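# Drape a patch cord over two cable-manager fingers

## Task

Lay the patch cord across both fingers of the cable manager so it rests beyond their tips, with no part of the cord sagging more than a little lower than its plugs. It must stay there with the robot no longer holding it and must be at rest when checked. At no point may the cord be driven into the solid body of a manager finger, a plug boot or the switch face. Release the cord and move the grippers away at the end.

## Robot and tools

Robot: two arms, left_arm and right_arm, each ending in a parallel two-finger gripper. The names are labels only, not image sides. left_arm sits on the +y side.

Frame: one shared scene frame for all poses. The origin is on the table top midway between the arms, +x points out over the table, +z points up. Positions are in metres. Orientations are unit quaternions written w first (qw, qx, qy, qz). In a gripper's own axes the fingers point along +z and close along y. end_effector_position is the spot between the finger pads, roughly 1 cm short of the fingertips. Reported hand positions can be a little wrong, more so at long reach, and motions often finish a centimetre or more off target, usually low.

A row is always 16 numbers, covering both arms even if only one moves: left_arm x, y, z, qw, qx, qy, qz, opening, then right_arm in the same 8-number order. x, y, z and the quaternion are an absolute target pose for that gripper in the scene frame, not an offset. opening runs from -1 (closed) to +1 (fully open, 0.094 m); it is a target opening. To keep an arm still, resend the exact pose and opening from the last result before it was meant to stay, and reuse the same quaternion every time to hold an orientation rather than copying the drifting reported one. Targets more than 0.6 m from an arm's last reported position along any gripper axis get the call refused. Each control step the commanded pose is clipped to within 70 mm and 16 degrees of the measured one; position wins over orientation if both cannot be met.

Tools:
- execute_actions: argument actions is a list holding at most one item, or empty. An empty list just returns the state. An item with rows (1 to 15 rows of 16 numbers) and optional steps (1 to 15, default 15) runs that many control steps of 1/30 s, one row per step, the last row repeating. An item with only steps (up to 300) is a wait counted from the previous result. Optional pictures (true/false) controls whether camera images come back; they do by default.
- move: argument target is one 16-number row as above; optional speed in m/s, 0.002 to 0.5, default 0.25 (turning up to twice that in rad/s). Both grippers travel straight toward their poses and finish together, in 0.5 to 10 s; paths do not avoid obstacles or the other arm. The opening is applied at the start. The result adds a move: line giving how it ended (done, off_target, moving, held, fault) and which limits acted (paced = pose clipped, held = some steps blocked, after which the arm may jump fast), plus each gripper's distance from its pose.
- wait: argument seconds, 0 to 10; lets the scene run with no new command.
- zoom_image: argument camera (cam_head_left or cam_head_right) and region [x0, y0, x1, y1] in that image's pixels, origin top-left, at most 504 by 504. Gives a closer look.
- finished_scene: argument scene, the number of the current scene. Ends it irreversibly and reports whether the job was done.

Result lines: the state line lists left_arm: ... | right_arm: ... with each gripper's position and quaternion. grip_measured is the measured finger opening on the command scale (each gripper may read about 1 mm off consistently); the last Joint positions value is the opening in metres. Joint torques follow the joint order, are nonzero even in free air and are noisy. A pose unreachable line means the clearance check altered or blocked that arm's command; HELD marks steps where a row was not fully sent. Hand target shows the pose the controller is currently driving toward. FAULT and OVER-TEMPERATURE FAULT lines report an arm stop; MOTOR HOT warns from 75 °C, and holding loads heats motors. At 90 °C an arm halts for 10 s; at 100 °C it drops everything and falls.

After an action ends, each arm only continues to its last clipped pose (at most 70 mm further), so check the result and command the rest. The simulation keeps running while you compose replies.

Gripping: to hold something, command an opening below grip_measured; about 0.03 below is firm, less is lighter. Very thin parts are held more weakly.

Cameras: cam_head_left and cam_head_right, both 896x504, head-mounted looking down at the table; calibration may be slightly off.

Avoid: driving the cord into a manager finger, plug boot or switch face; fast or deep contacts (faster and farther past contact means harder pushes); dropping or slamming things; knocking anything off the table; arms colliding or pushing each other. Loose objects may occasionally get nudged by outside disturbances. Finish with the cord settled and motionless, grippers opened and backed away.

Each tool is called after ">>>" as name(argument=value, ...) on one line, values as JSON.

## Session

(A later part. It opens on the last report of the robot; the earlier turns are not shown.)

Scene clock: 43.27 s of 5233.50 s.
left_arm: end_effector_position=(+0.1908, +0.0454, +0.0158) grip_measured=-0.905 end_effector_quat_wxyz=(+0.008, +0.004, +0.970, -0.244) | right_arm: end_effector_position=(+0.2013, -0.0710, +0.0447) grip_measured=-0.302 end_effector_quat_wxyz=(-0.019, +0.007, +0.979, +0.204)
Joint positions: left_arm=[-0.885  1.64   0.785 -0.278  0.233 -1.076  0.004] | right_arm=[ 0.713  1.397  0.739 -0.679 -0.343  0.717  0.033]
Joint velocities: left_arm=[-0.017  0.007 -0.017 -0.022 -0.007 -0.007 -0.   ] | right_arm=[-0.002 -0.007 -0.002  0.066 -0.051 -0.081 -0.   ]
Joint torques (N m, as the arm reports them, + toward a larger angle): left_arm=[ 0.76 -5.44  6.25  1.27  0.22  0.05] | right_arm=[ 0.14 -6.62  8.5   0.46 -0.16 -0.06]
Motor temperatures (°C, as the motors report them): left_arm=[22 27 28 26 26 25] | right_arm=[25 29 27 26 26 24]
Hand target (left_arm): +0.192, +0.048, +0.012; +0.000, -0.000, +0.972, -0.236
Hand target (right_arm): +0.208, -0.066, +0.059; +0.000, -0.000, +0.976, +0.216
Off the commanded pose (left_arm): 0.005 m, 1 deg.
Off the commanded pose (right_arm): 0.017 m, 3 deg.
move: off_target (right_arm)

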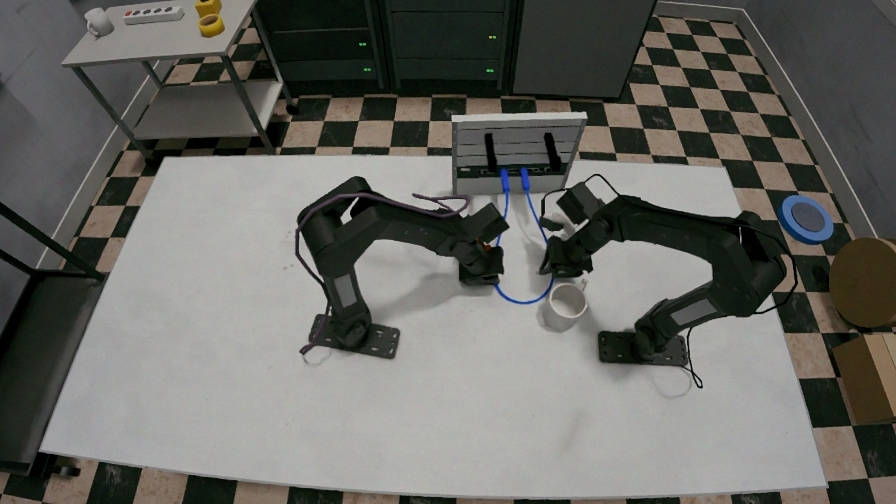

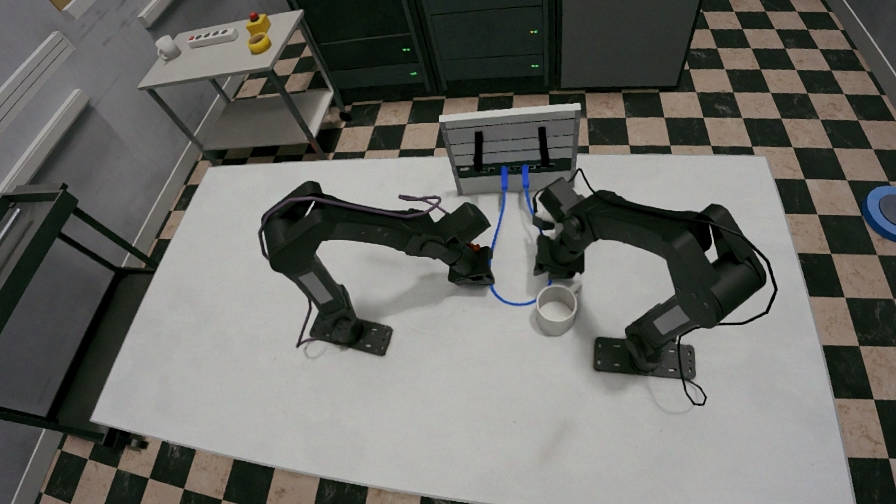

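>>> move(target=[0.192,0.048,0.012,0,0,0.972,-0.236,-0.94,0.205,-0.070,0.012,0,0,0.99,0.14,-0.3], speed=0.05)

>>> move(target=[0.192,0.048,0.012,0,0,0.972,-0.236,-0.94,0.205,-0.070,-0.004,0,0,0.99,0.14,-0.6], speed=0.03)

>>> zoom_image(camera="cam_head_left", region=[470, 190, 630, 320])

>>> zoom_image(camera="cam_head_right", region=[460, 190, 620, 320])

Scene clock: 47.13 s of 5233.50 s.
left_arm: end_effector_position=(+0.1908, +0.0452, +0.0159) grip_measured=-0.905 end_effector_quat_wxyz=(+0.008, +0.004, +0.970, -0.244) | right_arm: end_effector_position=(+0.2058, -0.0692, +0.0187) grip_measured=-0.302 end_effector_quat_wxyz=(-0.001, +0.001, +0.989, +0.149)
Joint positions: left_arm=[-0.885  1.64   0.785 -0.277  0.234 -1.076  0.004] | right_arm=[ 0.785  1.493  0.739 -0.614 -0.222  0.758  0.033]
Joint velocities: left_arm=[ 0.002  0.002  0.007  0.007 -0.022 -0.066  0.   ] | right_arm=[ 0.002 -0.002  0.007 -0.051 -0.007  0.051 -0.   ]
Joint torques (N m, as the arm reports them, + toward a larger angle): left_arm=[ 0.78 -5.42  6.27  1.26  0.22  0.05] | right_arm=[ 0.8  -4.3   5.03  0.66  0.04  0.01]
Motor temperatures (°C, as the motors report them): left_arm=[22 27 28 26 26 25] | right_arm=[25 29 27 26 26 24]
Hand target (left_arm): +0.192, +0.048, +0.012; -0.000, -0.000, +0.972, -0.236
Hand target (right_arm): +0.205, -0.071, +0.013; +0.000, -0.000, +0.990, +0.140
Off the commanded pose (left_arm): 0.005 m, 1 deg.
Off the commanded pose (right_arm): 0.007 m, 1 deg.
move: done

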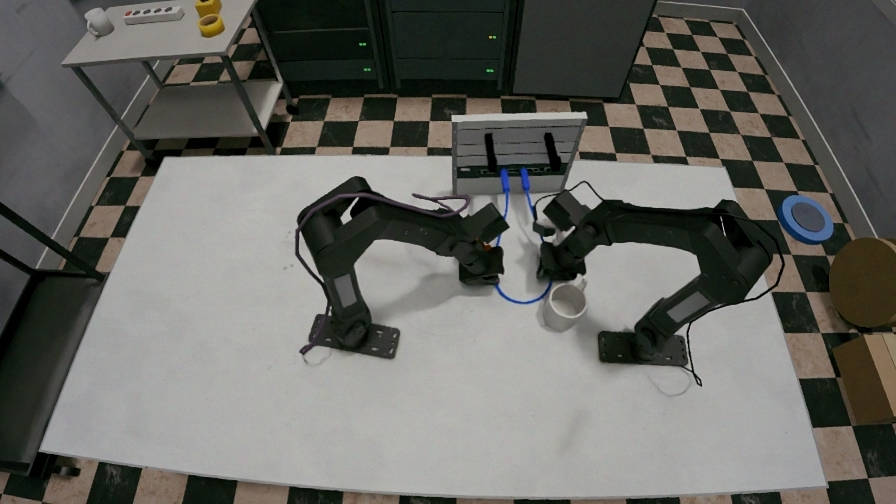

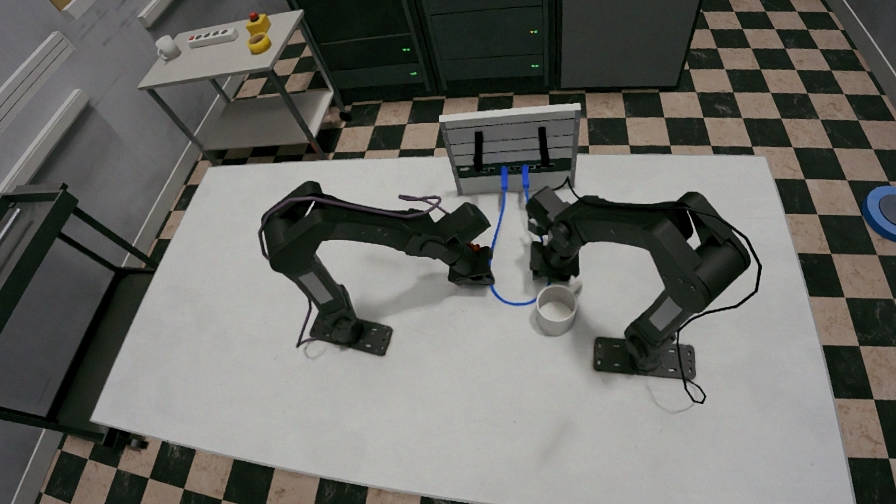

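Scene clock: 48.13 s of 5233.50 s.
left_arm: end_effector_position=(+0.1908, +0.0451, +0.0160) grip_measured=-0.905 end_effector_quat_wxyz=(+0.008, +0.004, +0.970, -0.244) | right_arm: end_effector_position=(+0.2090, -0.0670, +0.0106) grip_measured=-0.598 end_effector_quat_wxyz=(+0.004, +0.002, +0.988, +0.152)
Joint positions: left_arm=[-0.885  1.64   0.785 -0.277  0.234 -1.076  0.004] | right_arm=[ 0.785  1.518  0.722 -0.562 -0.219  0.761  0.019]
Joint velocities: left_arm=[-0.012  0.002 -0.007 -0.022  0.007 -0.022 -0.001] | right_arm=[-0.007 -0.007  0.007 -0.007 -0.037  0.007 -0.002]
Joint torques (N m, as the arm reports them, + toward a larger angle): left_arm=[ 0.83 -5.4   6.3   1.24  0.21  0.04] | right_arm=[ 0.83 -3.43  3.24  0.87  0.03  0.02]
Motor temperatures (°C, as the motors report them): left_arm=[22 27 28 26 26 25] | right_arm=[25 29 27 26 26 24]
Hand target (left_arm): +0.192, +0.048, +0.012; +0.000, -0.000, +0.972, -0.236
Hand target (right_arm): +0.204, -0.071, -0.003; -0.000, -0.000, +0.990, +0.140
Off the commanded pose (left_arm): 0.005 m, 1 deg.
Off the commanded pose (right_arm): 0.015 m, 1 deg.
move: off_target (right_arm)

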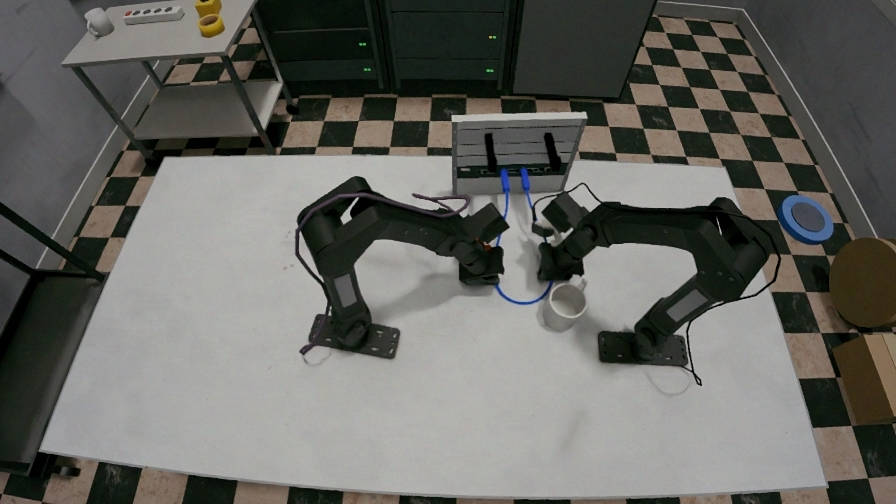

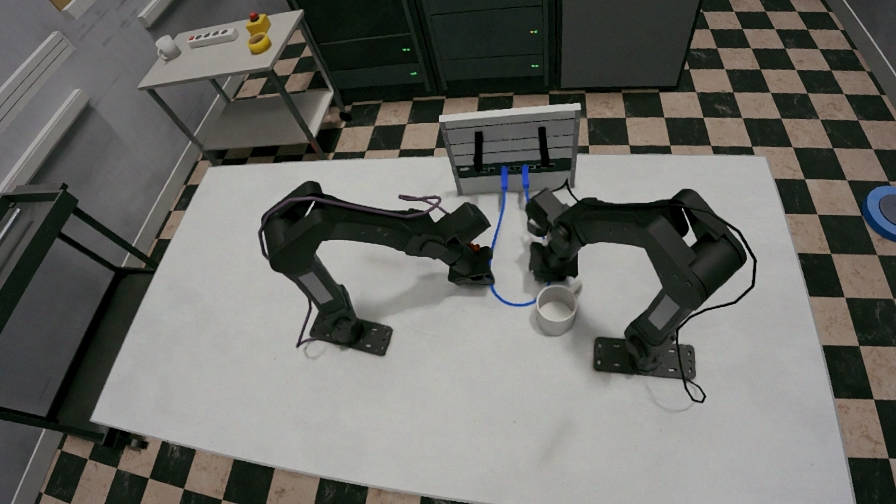

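Region (470, 190, 630, 320) of cam_head_left's 896x504 image, scaled by 3.150, with more detail than that image has; it fills the top 410 rows of this view, and the rest is white.

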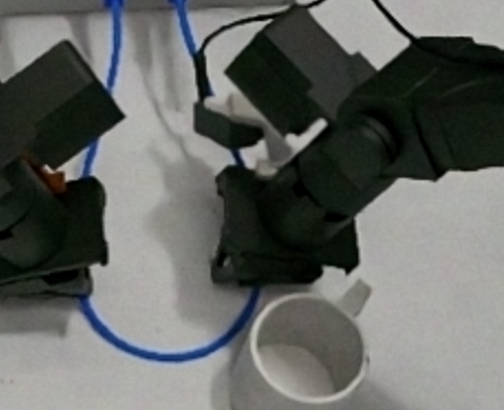

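Region (460, 190, 620, 320) of cam_head_right's 896x504 image, scaled by 3.150, with more detail than that image has; it fills the top 410 rows of this view, and the rest is white.

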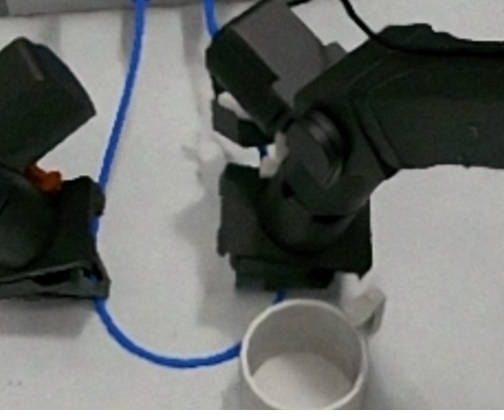

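>>> move(target=[0.192,0.048,0.012,0,0,0.972,-0.236,-0.94,0.21,-0.082,0.035,0,0,0.99,0.14,-0.3], speed=0.05)

>>> move(target=[0.21,0.048,0.012,0,0,0.972,-0.236,-0.94,0.208,-0.085,-0.002,0,0,0.99,0.14,-0.3], speed=0.03)

>>> zoom_image(camera="cam_head_left", region=[470, 190, 630, 320])

>>> zoom_image(camera="cam_head_right", region=[460, 190, 620, 320])

Scene clock: 50.60 s of 5233.50 s.
left_arm: end_effector_position=(+0.1907, +0.0450, +0.0160) grip_measured=-0.905 end_effector_quat_wxyz=(+0.007, +0.004, +0.970, -0.245) | right_arm: end_effector_position=(+0.1994, -0.0852, +0.0214) grip_measured=-0.302 end_effector_quat_wxyz=(-0.020, +0.001, +0.991, +0.129)
Joint positions: left_arm=[-0.885  1.64   0.785 -0.276  0.235 -1.076  0.004] | right_arm=[ 0.755  1.476  0.748 -0.703 -0.223  0.72   0.033]
Joint velocities: left_arm=[ 0.002  0.002  0.002 -0.007  0.007 -0.007  0.   ] | right_arm=[-0.007 -0.002  0.002  0.051  0.037  0.037 -0.001]
Joint torques (N m, as the arm reports them, + toward a larger angle): left_arm=[ 0.83 -5.48  6.27  1.24  0.21  0.04] | right_arm=[-1.03 -6.99  8.05  0.31 -0.07 -0.07]
Motor temperatures (°C, as the motors report them): left_arm=[22 27 28 26 26 25] | right_arm=[25 29 27 26 26 24]
Hand target (left_arm): +0.192, +0.048, +0.012; +0.000, -0.000, +0.972, -0.236
Hand target (right_arm): +0.210, -0.082, +0.035; -0.000, -0.000, +0.990, +0.140
Off the commanded pose (left_arm): 0.005 m, 1 deg.
Off the commanded pose (right_arm): 0.018 m, 3 deg.
move: off_target (right_arm)

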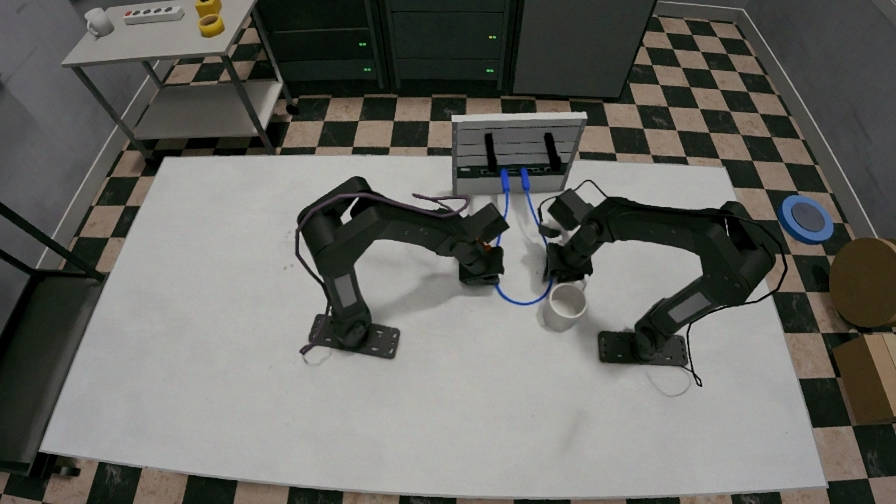

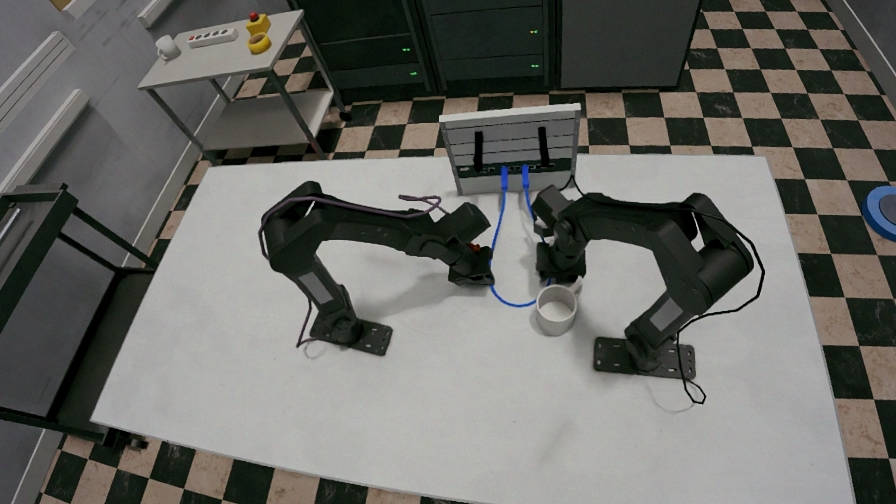

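Scene clock: 51.67 s of 5233.50 s.
left_arm: end_effector_position=(+0.2063, +0.0473, +0.0144) grip_measured=-0.905 end_effector_quat_wxyz=(+0.003, -0.001, +0.970, -0.243) | right_arm: end_effector_position=(+0.2046, -0.0818, +0.0122) grip_measured=-0.302 end_effector_quat_wxyz=(-0.006, +0.000, +0.990, +0.144)
Joint positions: left_arm=[-0.832  1.673  0.818 -0.294  0.26  -1.037  0.004] | right_arm=[ 0.748  1.485  0.706 -0.611 -0.228  0.718  0.033]
Joint velocities: left_arm=[-0.007  0.007  0.007 -0.037 -0.066 -0.022  0.001] | right_arm=[-0.012  0.002 -0.012  0.037  0.022 -0.066 -0.   ]
Joint torques (N m, as the arm reports them, + toward a larger angle): left_arm=[ 0.77 -5.36  7.13  1.22  0.17  0.17] | right_arm=[-1.02 -3.21  2.93  1.    0.   -0.12]
Motor temperatures (°C, as the motors report them): left_arm=[22 27 28 26 26 25] | right_arm=[25 29 27 26 26 24]
Hand target (left_arm): +0.210, +0.048, +0.012; +0.000, -0.000, +0.972, -0.236
Hand target (right_arm): +0.207, -0.086, -0.001; -0.001, +0.000, +0.990, +0.139
Off the commanded pose (left_arm): 0.004 m, 1 deg.
Off the commanded pose (right_arm): 0.015 m, 1 deg.
move: off_target (right_arm)

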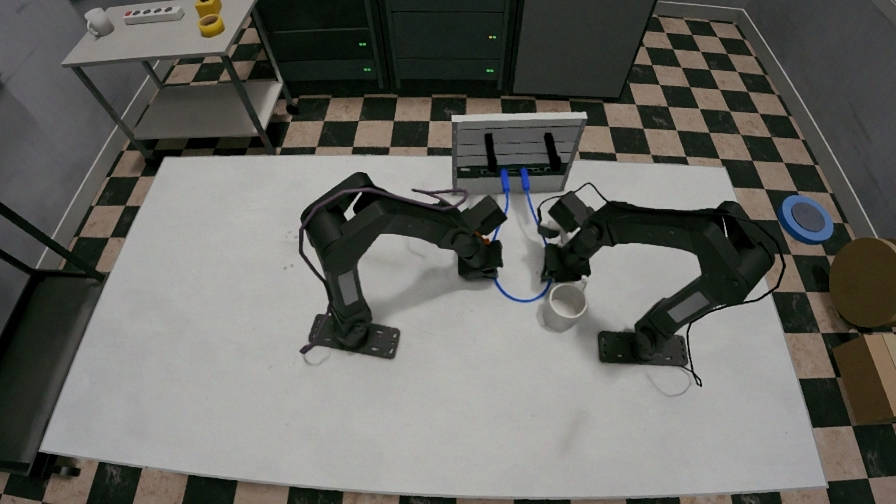

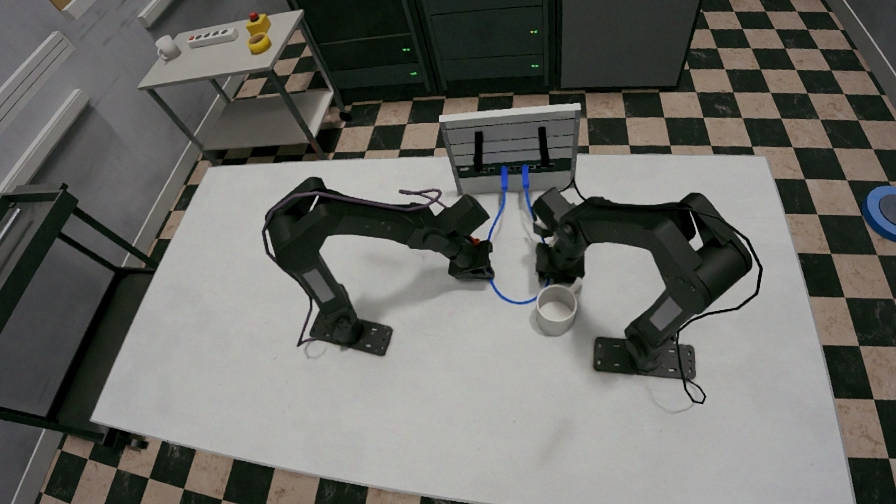

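Region (470, 190, 630, 320) of cam_head_left's 896x504 image, scaled by 3.150, with more detail than that image has; it fills the top 410 rows of this view, and the rest is white.

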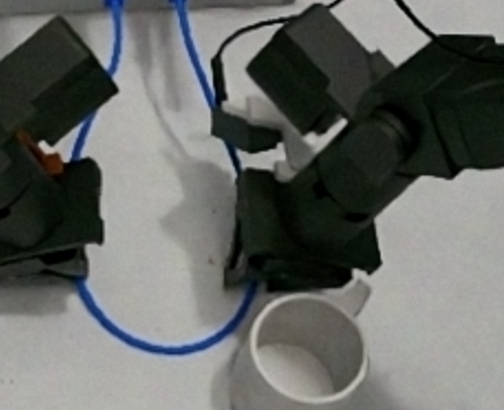

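Region (460, 190, 620, 320) of cam_head_right's 896x504 image, scaled by 3.150, with more detail than that image has; it fills the top 410 rows of this view, and the rest is white.

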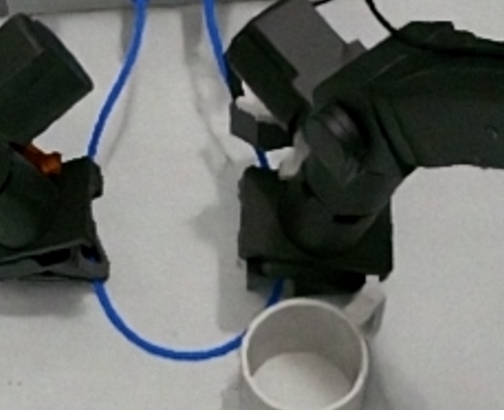

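>>> move(target=[0.207,0.048,0.012,0,0,0.972,-0.236,-0.94,0.207,-0.080,-0.006,0,0,0.99,0.14,-0.7], speed=0.02)

>>> move(target=[0.207,0.048,0.012,0,0,0.972,-0.236,-0.94,0.207,-0.080,-0.006,0,0,0.99,0.14,-0.96], speed=0.02)

Scene clock: 53.77 s of 5233.50 s.
left_arm: end_effector_position=(+0.2063, +0.0472, +0.0145) grip_measured=-0.905 end_effector_quat_wxyz=(+0.004, -0.000, +0.970, -0.243) | right_arm: end_effector_position=(+0.2103, -0.0772, +0.0097) grip_measured=-0.698 end_effector_quat_wxyz=(+0.004, +0.001, +0.988, +0.152)
Joint positions: left_arm=[-0.832  1.673  0.818 -0.294  0.26  -1.035  0.004] | right_arm=[ 0.748  1.499  0.702 -0.568 -0.227  0.722  0.014]
Joint velocities: left_arm=[ 0.007  0.012 -0.012  0.081 -0.007 -0.022 -0.   ] | right_arm=[-0.012 -0.012  0.022  0.007 -0.051 -0.007 -0.002]
Joint torques (N m, as the arm reports them, + toward a larger angle): left_arm=[ 0.17 -5.85  6.56  1.24  0.13  0.05] | right_arm=[ 0.72 -2.94  3.27  0.89  0.06  0.05]
Motor temperatures (°C, as the motors report them): left_arm=[22 27 28 26 26 25] | right_arm=[25 28 26 26 26 24]
Hand target (left_arm): +0.207, +0.048, +0.012; +0.000, -0.000, +0.972, -0.236
Hand target (right_arm): +0.206, -0.081, -0.005; -0.000, -0.000, +0.990, +0.140
Off the commanded pose (left_arm): 0.003 m, 1 deg.
Off the commanded pose (right_arm): 0.016 m, 1 deg.
move: off_target (right_arm)

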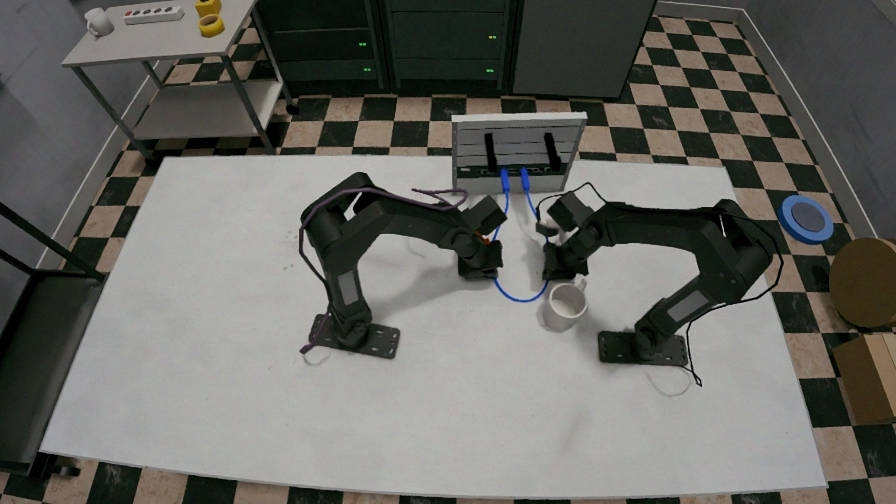

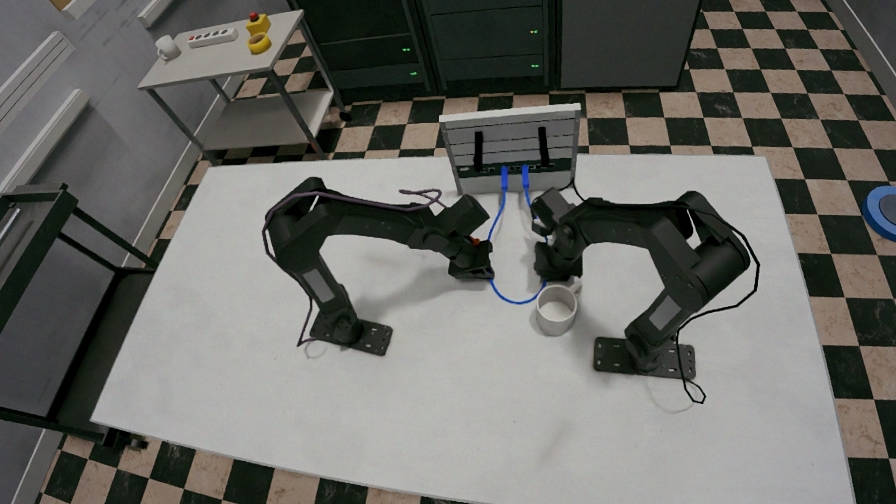

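Scene clock: 54.80 s of 5233.50 s.
left_arm: end_effector_position=(+0.2063, +0.0472, +0.0145) grip_measured=-0.905 end_effector_quat_wxyz=(+0.004, -0.000, +0.970, -0.243) | right_arm: end_effector_position=(+0.2111, -0.0765, +0.0086) grip_measured=-0.916 end_effector_quat_wxyz=(+0.004, +0.001, +0.988, +0.152)
Joint positions: left_arm=[-0.832  1.673  0.818 -0.294  0.26  -1.035  0.004] | right_arm=[ 0.748  1.505  0.702 -0.561 -0.227  0.722  0.004]
Joint velocities: left_arm=[-0.012 -0.017  0.012  0.007 -0.022 -0.022 -0.001] | right_arm=[-0.002 -0.007  0.002  0.022 -0.007  0.081  0.002]
Joint torques (N m, as the arm reports them, + toward a larger angle): left_arm=[ 0.14 -5.93  6.53  1.24  0.13  0.06] | right_arm=[ 0.76 -3.31  3.14  0.86  0.04  0.04]
Motor temperatures (°C, as the motors report them): left_arm=[22 27 28 26 26 25] | right_arm=[25 28 26 26 26 24]
Hand target (left_arm): +0.207, +0.048, +0.012; +0.000, -0.000, +0.972, -0.236
Hand target (right_arm): +0.206, -0.081, -0.005; -0.000, -0.000, +0.990, +0.140
Off the commanded pose (left_arm): 0.003 m, 1 deg.
Off the commanded pose (right_arm): 0.016 m, 1 deg.
move: off_target (right_arm)

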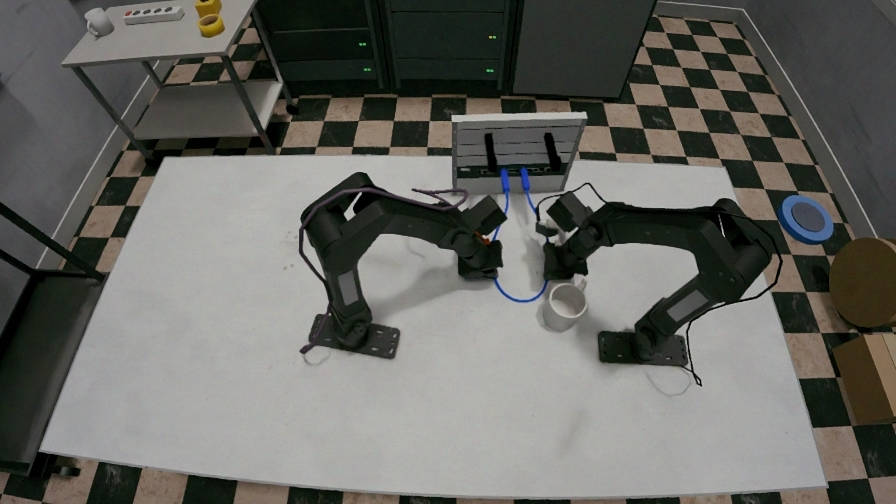

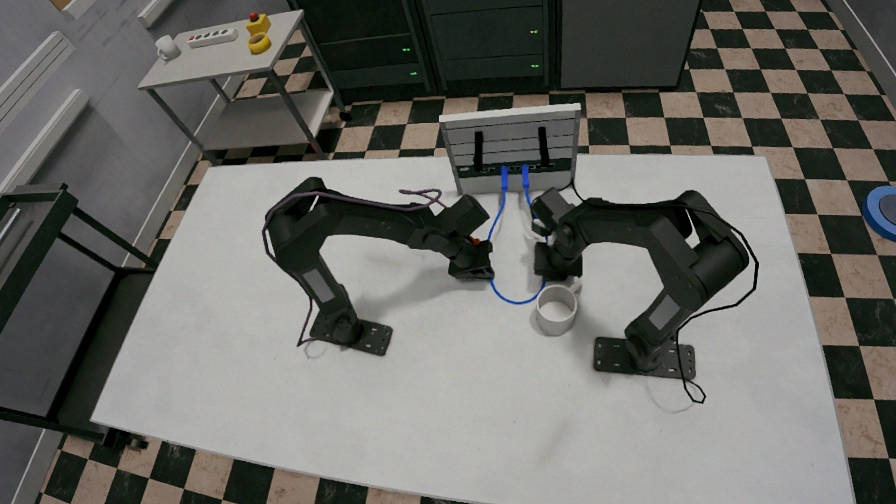

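>>> move(target=[0.23,0.06,0.11,0,0,0.972,-0.236,-0.94,0.23,-0.085,0.11,0,0,0.985,0.174,-0.96], speed=0.08)

>>> move(target=[0.27,0.09,0.17,-0.06,-0.337,0.926,-0.164,-0.94,0.27,-0.105,0.17,-0.06,0.337,0.926,0.164,-0.96], speed=0.08)

Scene clock: 61.50 s of 5233.50 s.
left_arm: end_effector_position=(+0.2259, +0.0596, +0.0982) grip_measured=-0.905 end_effector_quat_wxyz=(-0.008, -0.003, +0.974, -0.227) | right_arm: end_effector_position=(+0.2228, -0.0878, +0.0932) grip_measured=-0.916 end_effector_quat_wxyz=(-0.021, +0.004, +0.987, +0.156)
Joint positions: left_arm=[-0.751  1.57   1.095 -0.736  0.29  -0.958  0.004] | right_arm=[ 0.653  1.422  0.991 -0.992 -0.281  0.629  0.004]
Joint velocities: left_arm=[-0.007 -0.012  0.007 -0.037 -0.051  0.051 -0.001] | right_arm=[ 0.012 -0.002 -0.012 -0.007  0.022  0.022  0.   ]
Joint torques (N m, as the arm reports them, + toward a larger angle): left_arm=[ 0.8  -8.29  7.79  1.13  0.22  0.17] | right_arm=[-1.06 -6.95  8.86  0.38 -0.23 -0.09]
Motor temperatures (°C, as the motors report them): left_arm=[22 28 29 26 26 25] | right_arm=[25 28 26 26 26 24]
Hand target (left_arm): +0.230, +0.060, +0.109; +0.000, +0.000, +0.972, -0.236
Hand target (right_arm): +0.230, -0.085, +0.109; -0.000, -0.000, +0.985, +0.174
Off the commanded pose (left_arm): 0.013 m, 1 deg.
Off the commanded pose (right_arm): 0.019 m, 3 deg.
After step 90, 1.87 s passed at rest.
move: off_target (left_arm, right_arm)

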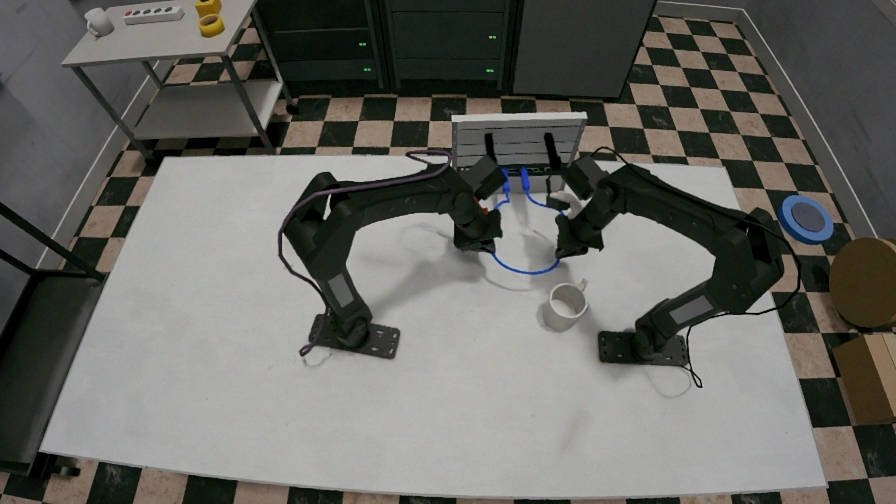

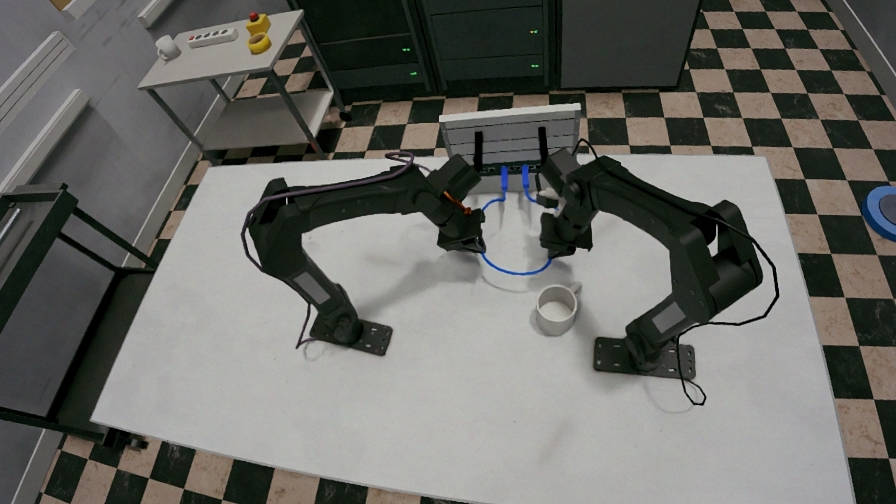

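Scene clock: 66.23 s of 5233.50 s.
left_arm: end_effector_position=(+0.2653, +0.0825, +0.1731) grip_measured=-0.905 end_effector_quat_wxyz=(-0.064, -0.322, +0.927, -0.182) | right_arm: end_effector_position=(+0.2651, -0.1029, +0.1650) grip_measured=-0.916 end_effector_quat_wxyz=(-0.063, +0.330, +0.927, +0.165)
Joint positions: left_arm=[-0.632  1.631  1.483 -1.145  0.275 -1.487  0.004] | right_arm=[ 0.502  1.484  1.322 -1.256 -0.322  1.159  0.004]
Joint velocities: left_arm=[-0.002 -0.012 -0.012 -0.051 -0.051 -0.037  0.001] | right_arm=[ 0.012  0.002 -0.007 -0.037  0.022  0.007 -0.001]
Joint torques (N m, as the arm reports them, + toward a larger angle): left_arm=[ 0.85 -5.61  7.7   0.81 -0.13 -0.04] | right_arm=[-1.17 -4.83  8.9   0.23 -0.15  0.04]
Motor temperatures (°C, as the motors report them): left_arm=[22 28 29 26 26 25] | right_arm=[25 28 28 26 26 24]
Hand target (left_arm): +0.270, +0.089, +0.170; -0.060, -0.337, +0.925, -0.164
Hand target (right_arm): +0.270, -0.105, +0.170; -0.060, +0.337, +0.925, +0.164
Off the commanded pose (left_arm): 0.009 m, 3 deg.
Off the commanded pose (right_arm): 0.007 m, 1 deg.
move: off_target (left_arm)

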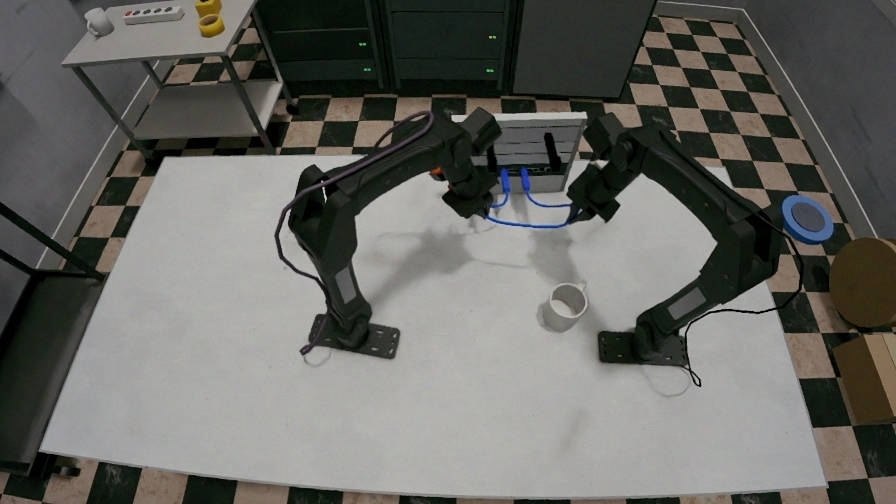

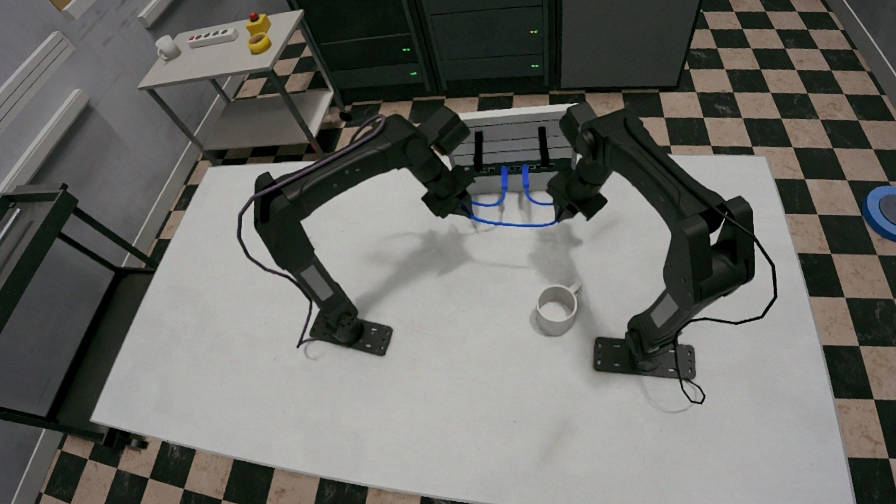

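>>> move(target=[0.29,0.09,0.245,-0.093,-0.529,0.83,-0.147,-0.94,0.29,-0.105,0.25,-0.093,0.529,0.83,0.147,-0.96], speed=0.06)

>>> zoom_image(camera="cam_head_left", region=[420, 80, 640, 240])

>>> zoom_image(camera="cam_head_right", region=[410, 80, 630, 240])

Scene clock: 72.43 s of 5233.50 s.
left_arm: end_effector_position=(+0.2900, +0.0824, +0.2434) grip_measured=-0.905 end_effector_quat_wxyz=(-0.094, -0.516, +0.836, -0.161) | right_arm: end_effector_position=(+0.2903, -0.1007, +0.2412) grip_measured=-0.917 end_effector_quat_wxyz=(-0.087, +0.523, +0.832, +0.161)
Joint positions: left_arm=[-0.588  1.78   1.949 -1.475  0.269 -1.877  0.004] | right_arm=[ 0.472  1.611  1.753 -1.535 -0.324  1.572  0.004]
Joint velocities: left_arm=[-0.002 -0.012  0.007 -0.051  0.007  0.007 -0.   ] | right_arm=[-0.002  0.007  0.002 -0.022  0.007 -0.037  0.   ]
Joint torques (N m, as the arm reports them, + toward a larger angle): left_arm=[ 0.7  -7.45  7.72  0.58  0.05 -0.07] | right_arm=[-1.08 -6.33  8.67  0.21 -0.16  0.06]
Motor temperatures (°C, as the motors report them): left_arm=[22 28 30 26 26 25] | right_arm=[25 28 29 25 26 24]
Hand target (left_arm): +0.290, +0.090, +0.245; -0.093, -0.529, +0.830, -0.148
Hand target (right_arm): +0.291, -0.105, +0.250; -0.084, +0.531, +0.827, +0.163
Off the commanded pose (left_arm): 0.008 m, 2 deg.
Off the commanded pose (right_arm): 0.010 m, 2 deg.
joint sent to its limit (right arm) — the command would take joint 4 (wrist pitch) past its lower limit, so that joint was sent only as far as its limit.
move: done

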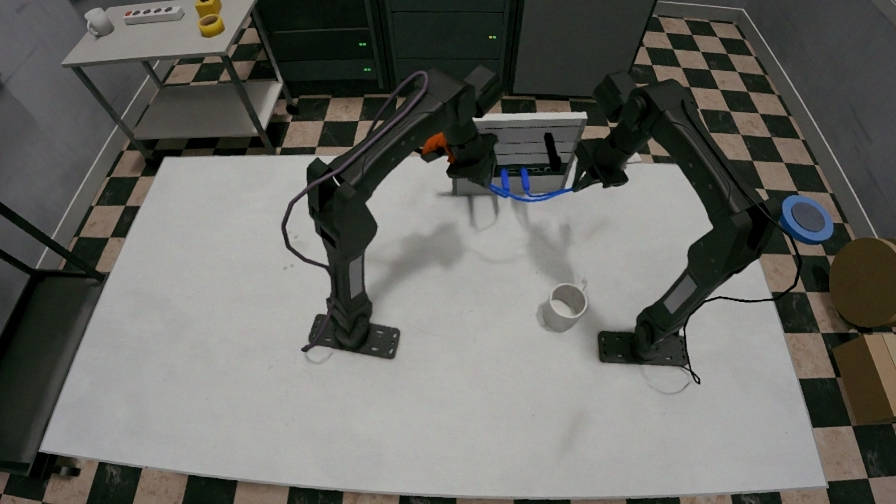

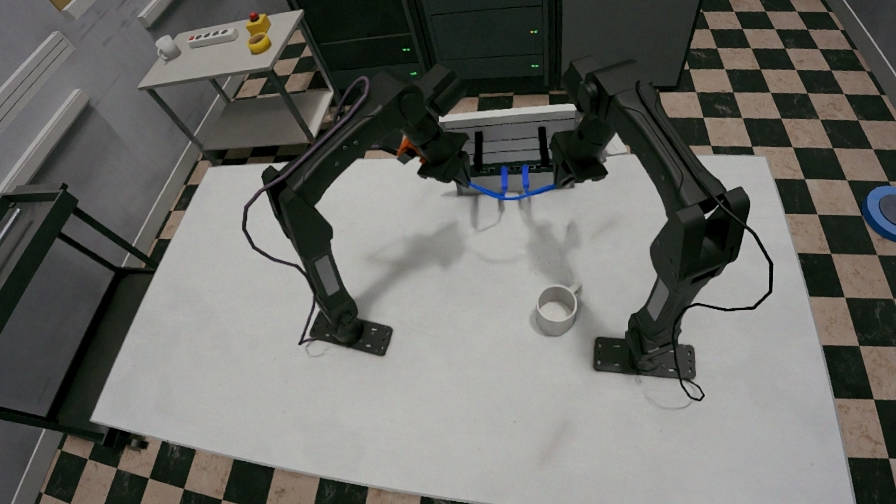

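Region (420, 80, 640, 240) of cam_head_left's 896x504 image, scaled by 2.291, with more detail than that image has; it fills the top 367 rows of this view, and the rest is white.

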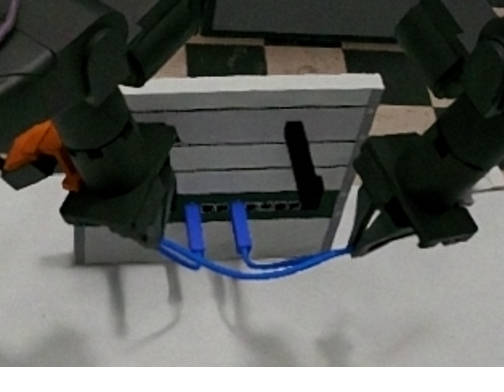

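Region (410, 80, 630, 240) of cam_head_right's 896x504 image, scaled by 2.291, with more detail than that image has; it fills the top 367 rows of this view, and the rest is white.

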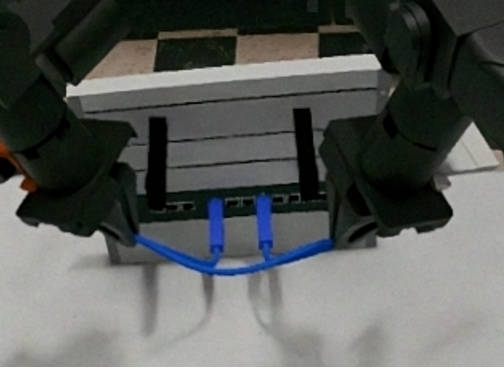

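>>> move(target=[0.33,0.10,0.25,-0.093,-0.529,0.83,-0.147,-0.94,0.33,-0.097,0.252,-0.093,0.529,0.83,0.147,-0.96], speed=0.04)

>>> zoom_image(camera="cam_head_left", region=[420, 80, 640, 240])

>>> zoom_image(camera="cam_head_right", region=[410, 80, 630, 240])

Scene clock: 76.73 s of 5233.50 s.
left_arm: end_effector_position=(+0.3291, +0.0952, +0.2483) grip_measured=-0.905 end_effector_quat_wxyz=(-0.087, -0.529, +0.828, -0.167) | right_arm: end_effector_position=(+0.3258, -0.0957, +0.2455) grip_measured=-0.917 end_effector_quat_wxyz=(-0.080, +0.531, +0.826, +0.169)
Joint positions: left_arm=[-0.491  1.876  2.094 -1.531  0.281 -1.811  0.004] | right_arm=[ 0.443  1.735  1.907 -1.55  -0.324  1.566  0.004]
Joint velocities: left_arm=[-0.017  0.007  0.017  0.037 -0.037  0.007 -0.   ] | right_arm=[ 0.002 -0.007  0.022  0.022  0.037  0.007 -0.   ]
Joint torques (N m, as the arm reports them, + toward a larger angle): left_arm=[ 0.95 -8.08  7.53  0.72  0.16  0.13] | right_arm=[-1.01 -6.65  8.59  0.38 -0.23 -0.06]
Motor temperatures (°C, as the motors report them): left_arm=[22 29 30 26 26 25] | right_arm=[25 28 29 25 26 24]
Hand target (left_arm): +0.330, +0.100, +0.250; -0.088, -0.530, +0.828, -0.161
Hand target (right_arm): +0.330, -0.097, +0.251; -0.077, +0.532, +0.825, +0.175
Off the commanded pose (left_arm): 0.005 m, 2 deg.
Off the commanded pose (right_arm): 0.008 m, 3 deg.
joint sent to its limit (left arm) — the command would take joint 4 (wrist pitch) past its lower limit, so that joint was sent only as far as its limit.
joint sent to its limit (right arm) — the command would take joint 4 (wrist pitch) past its lower limit, so that joint was sent only as far as its limit.
move: off_target (right_arm)

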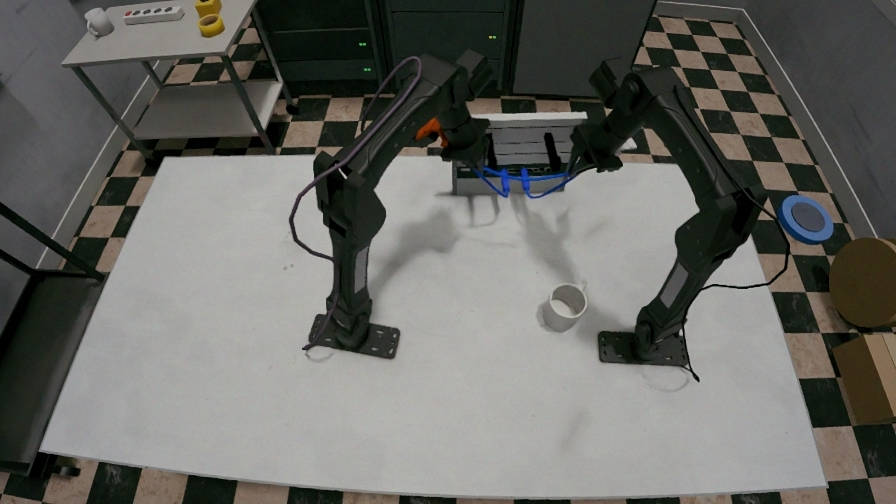

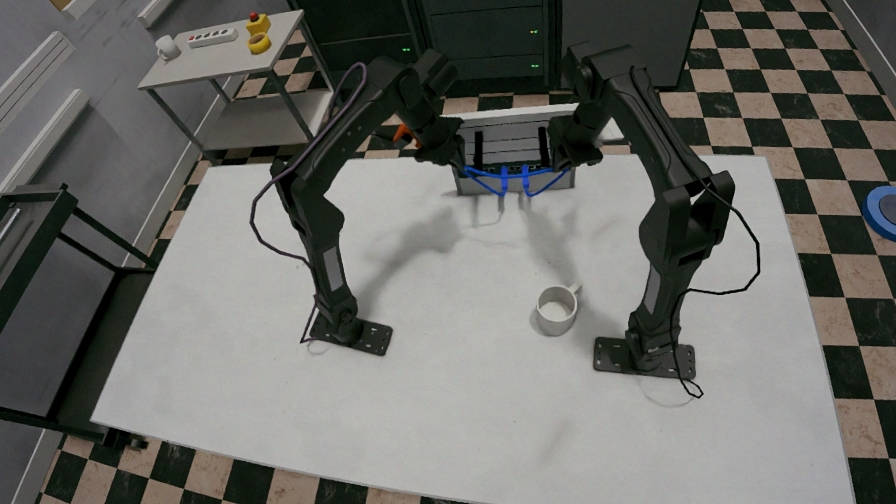

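Region (420, 80, 640, 240) of cam_head_left's 896x504 image, scaled by 2.291, with more detail than that image has; it fills the top 367 rows of this view, and the rest is white.

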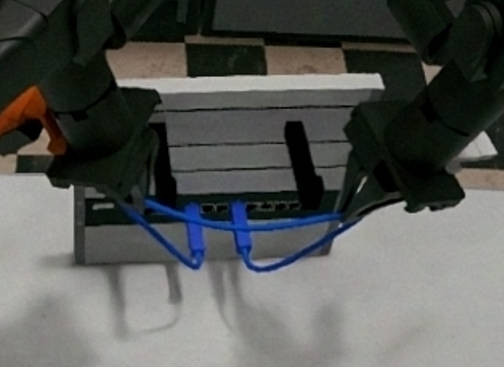

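Region (410, 80, 630, 240) of cam_head_right's 896x504 image, scaled by 2.291, with more detail than that image has; it fills the top 367 rows of this view, and the rest is white.

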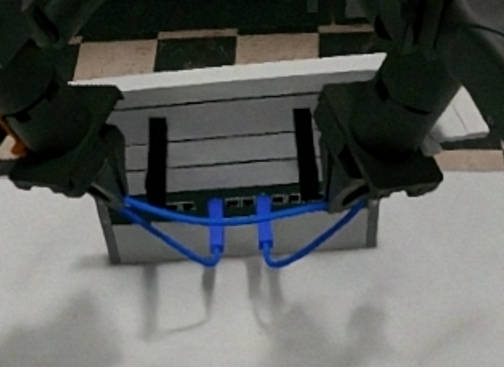

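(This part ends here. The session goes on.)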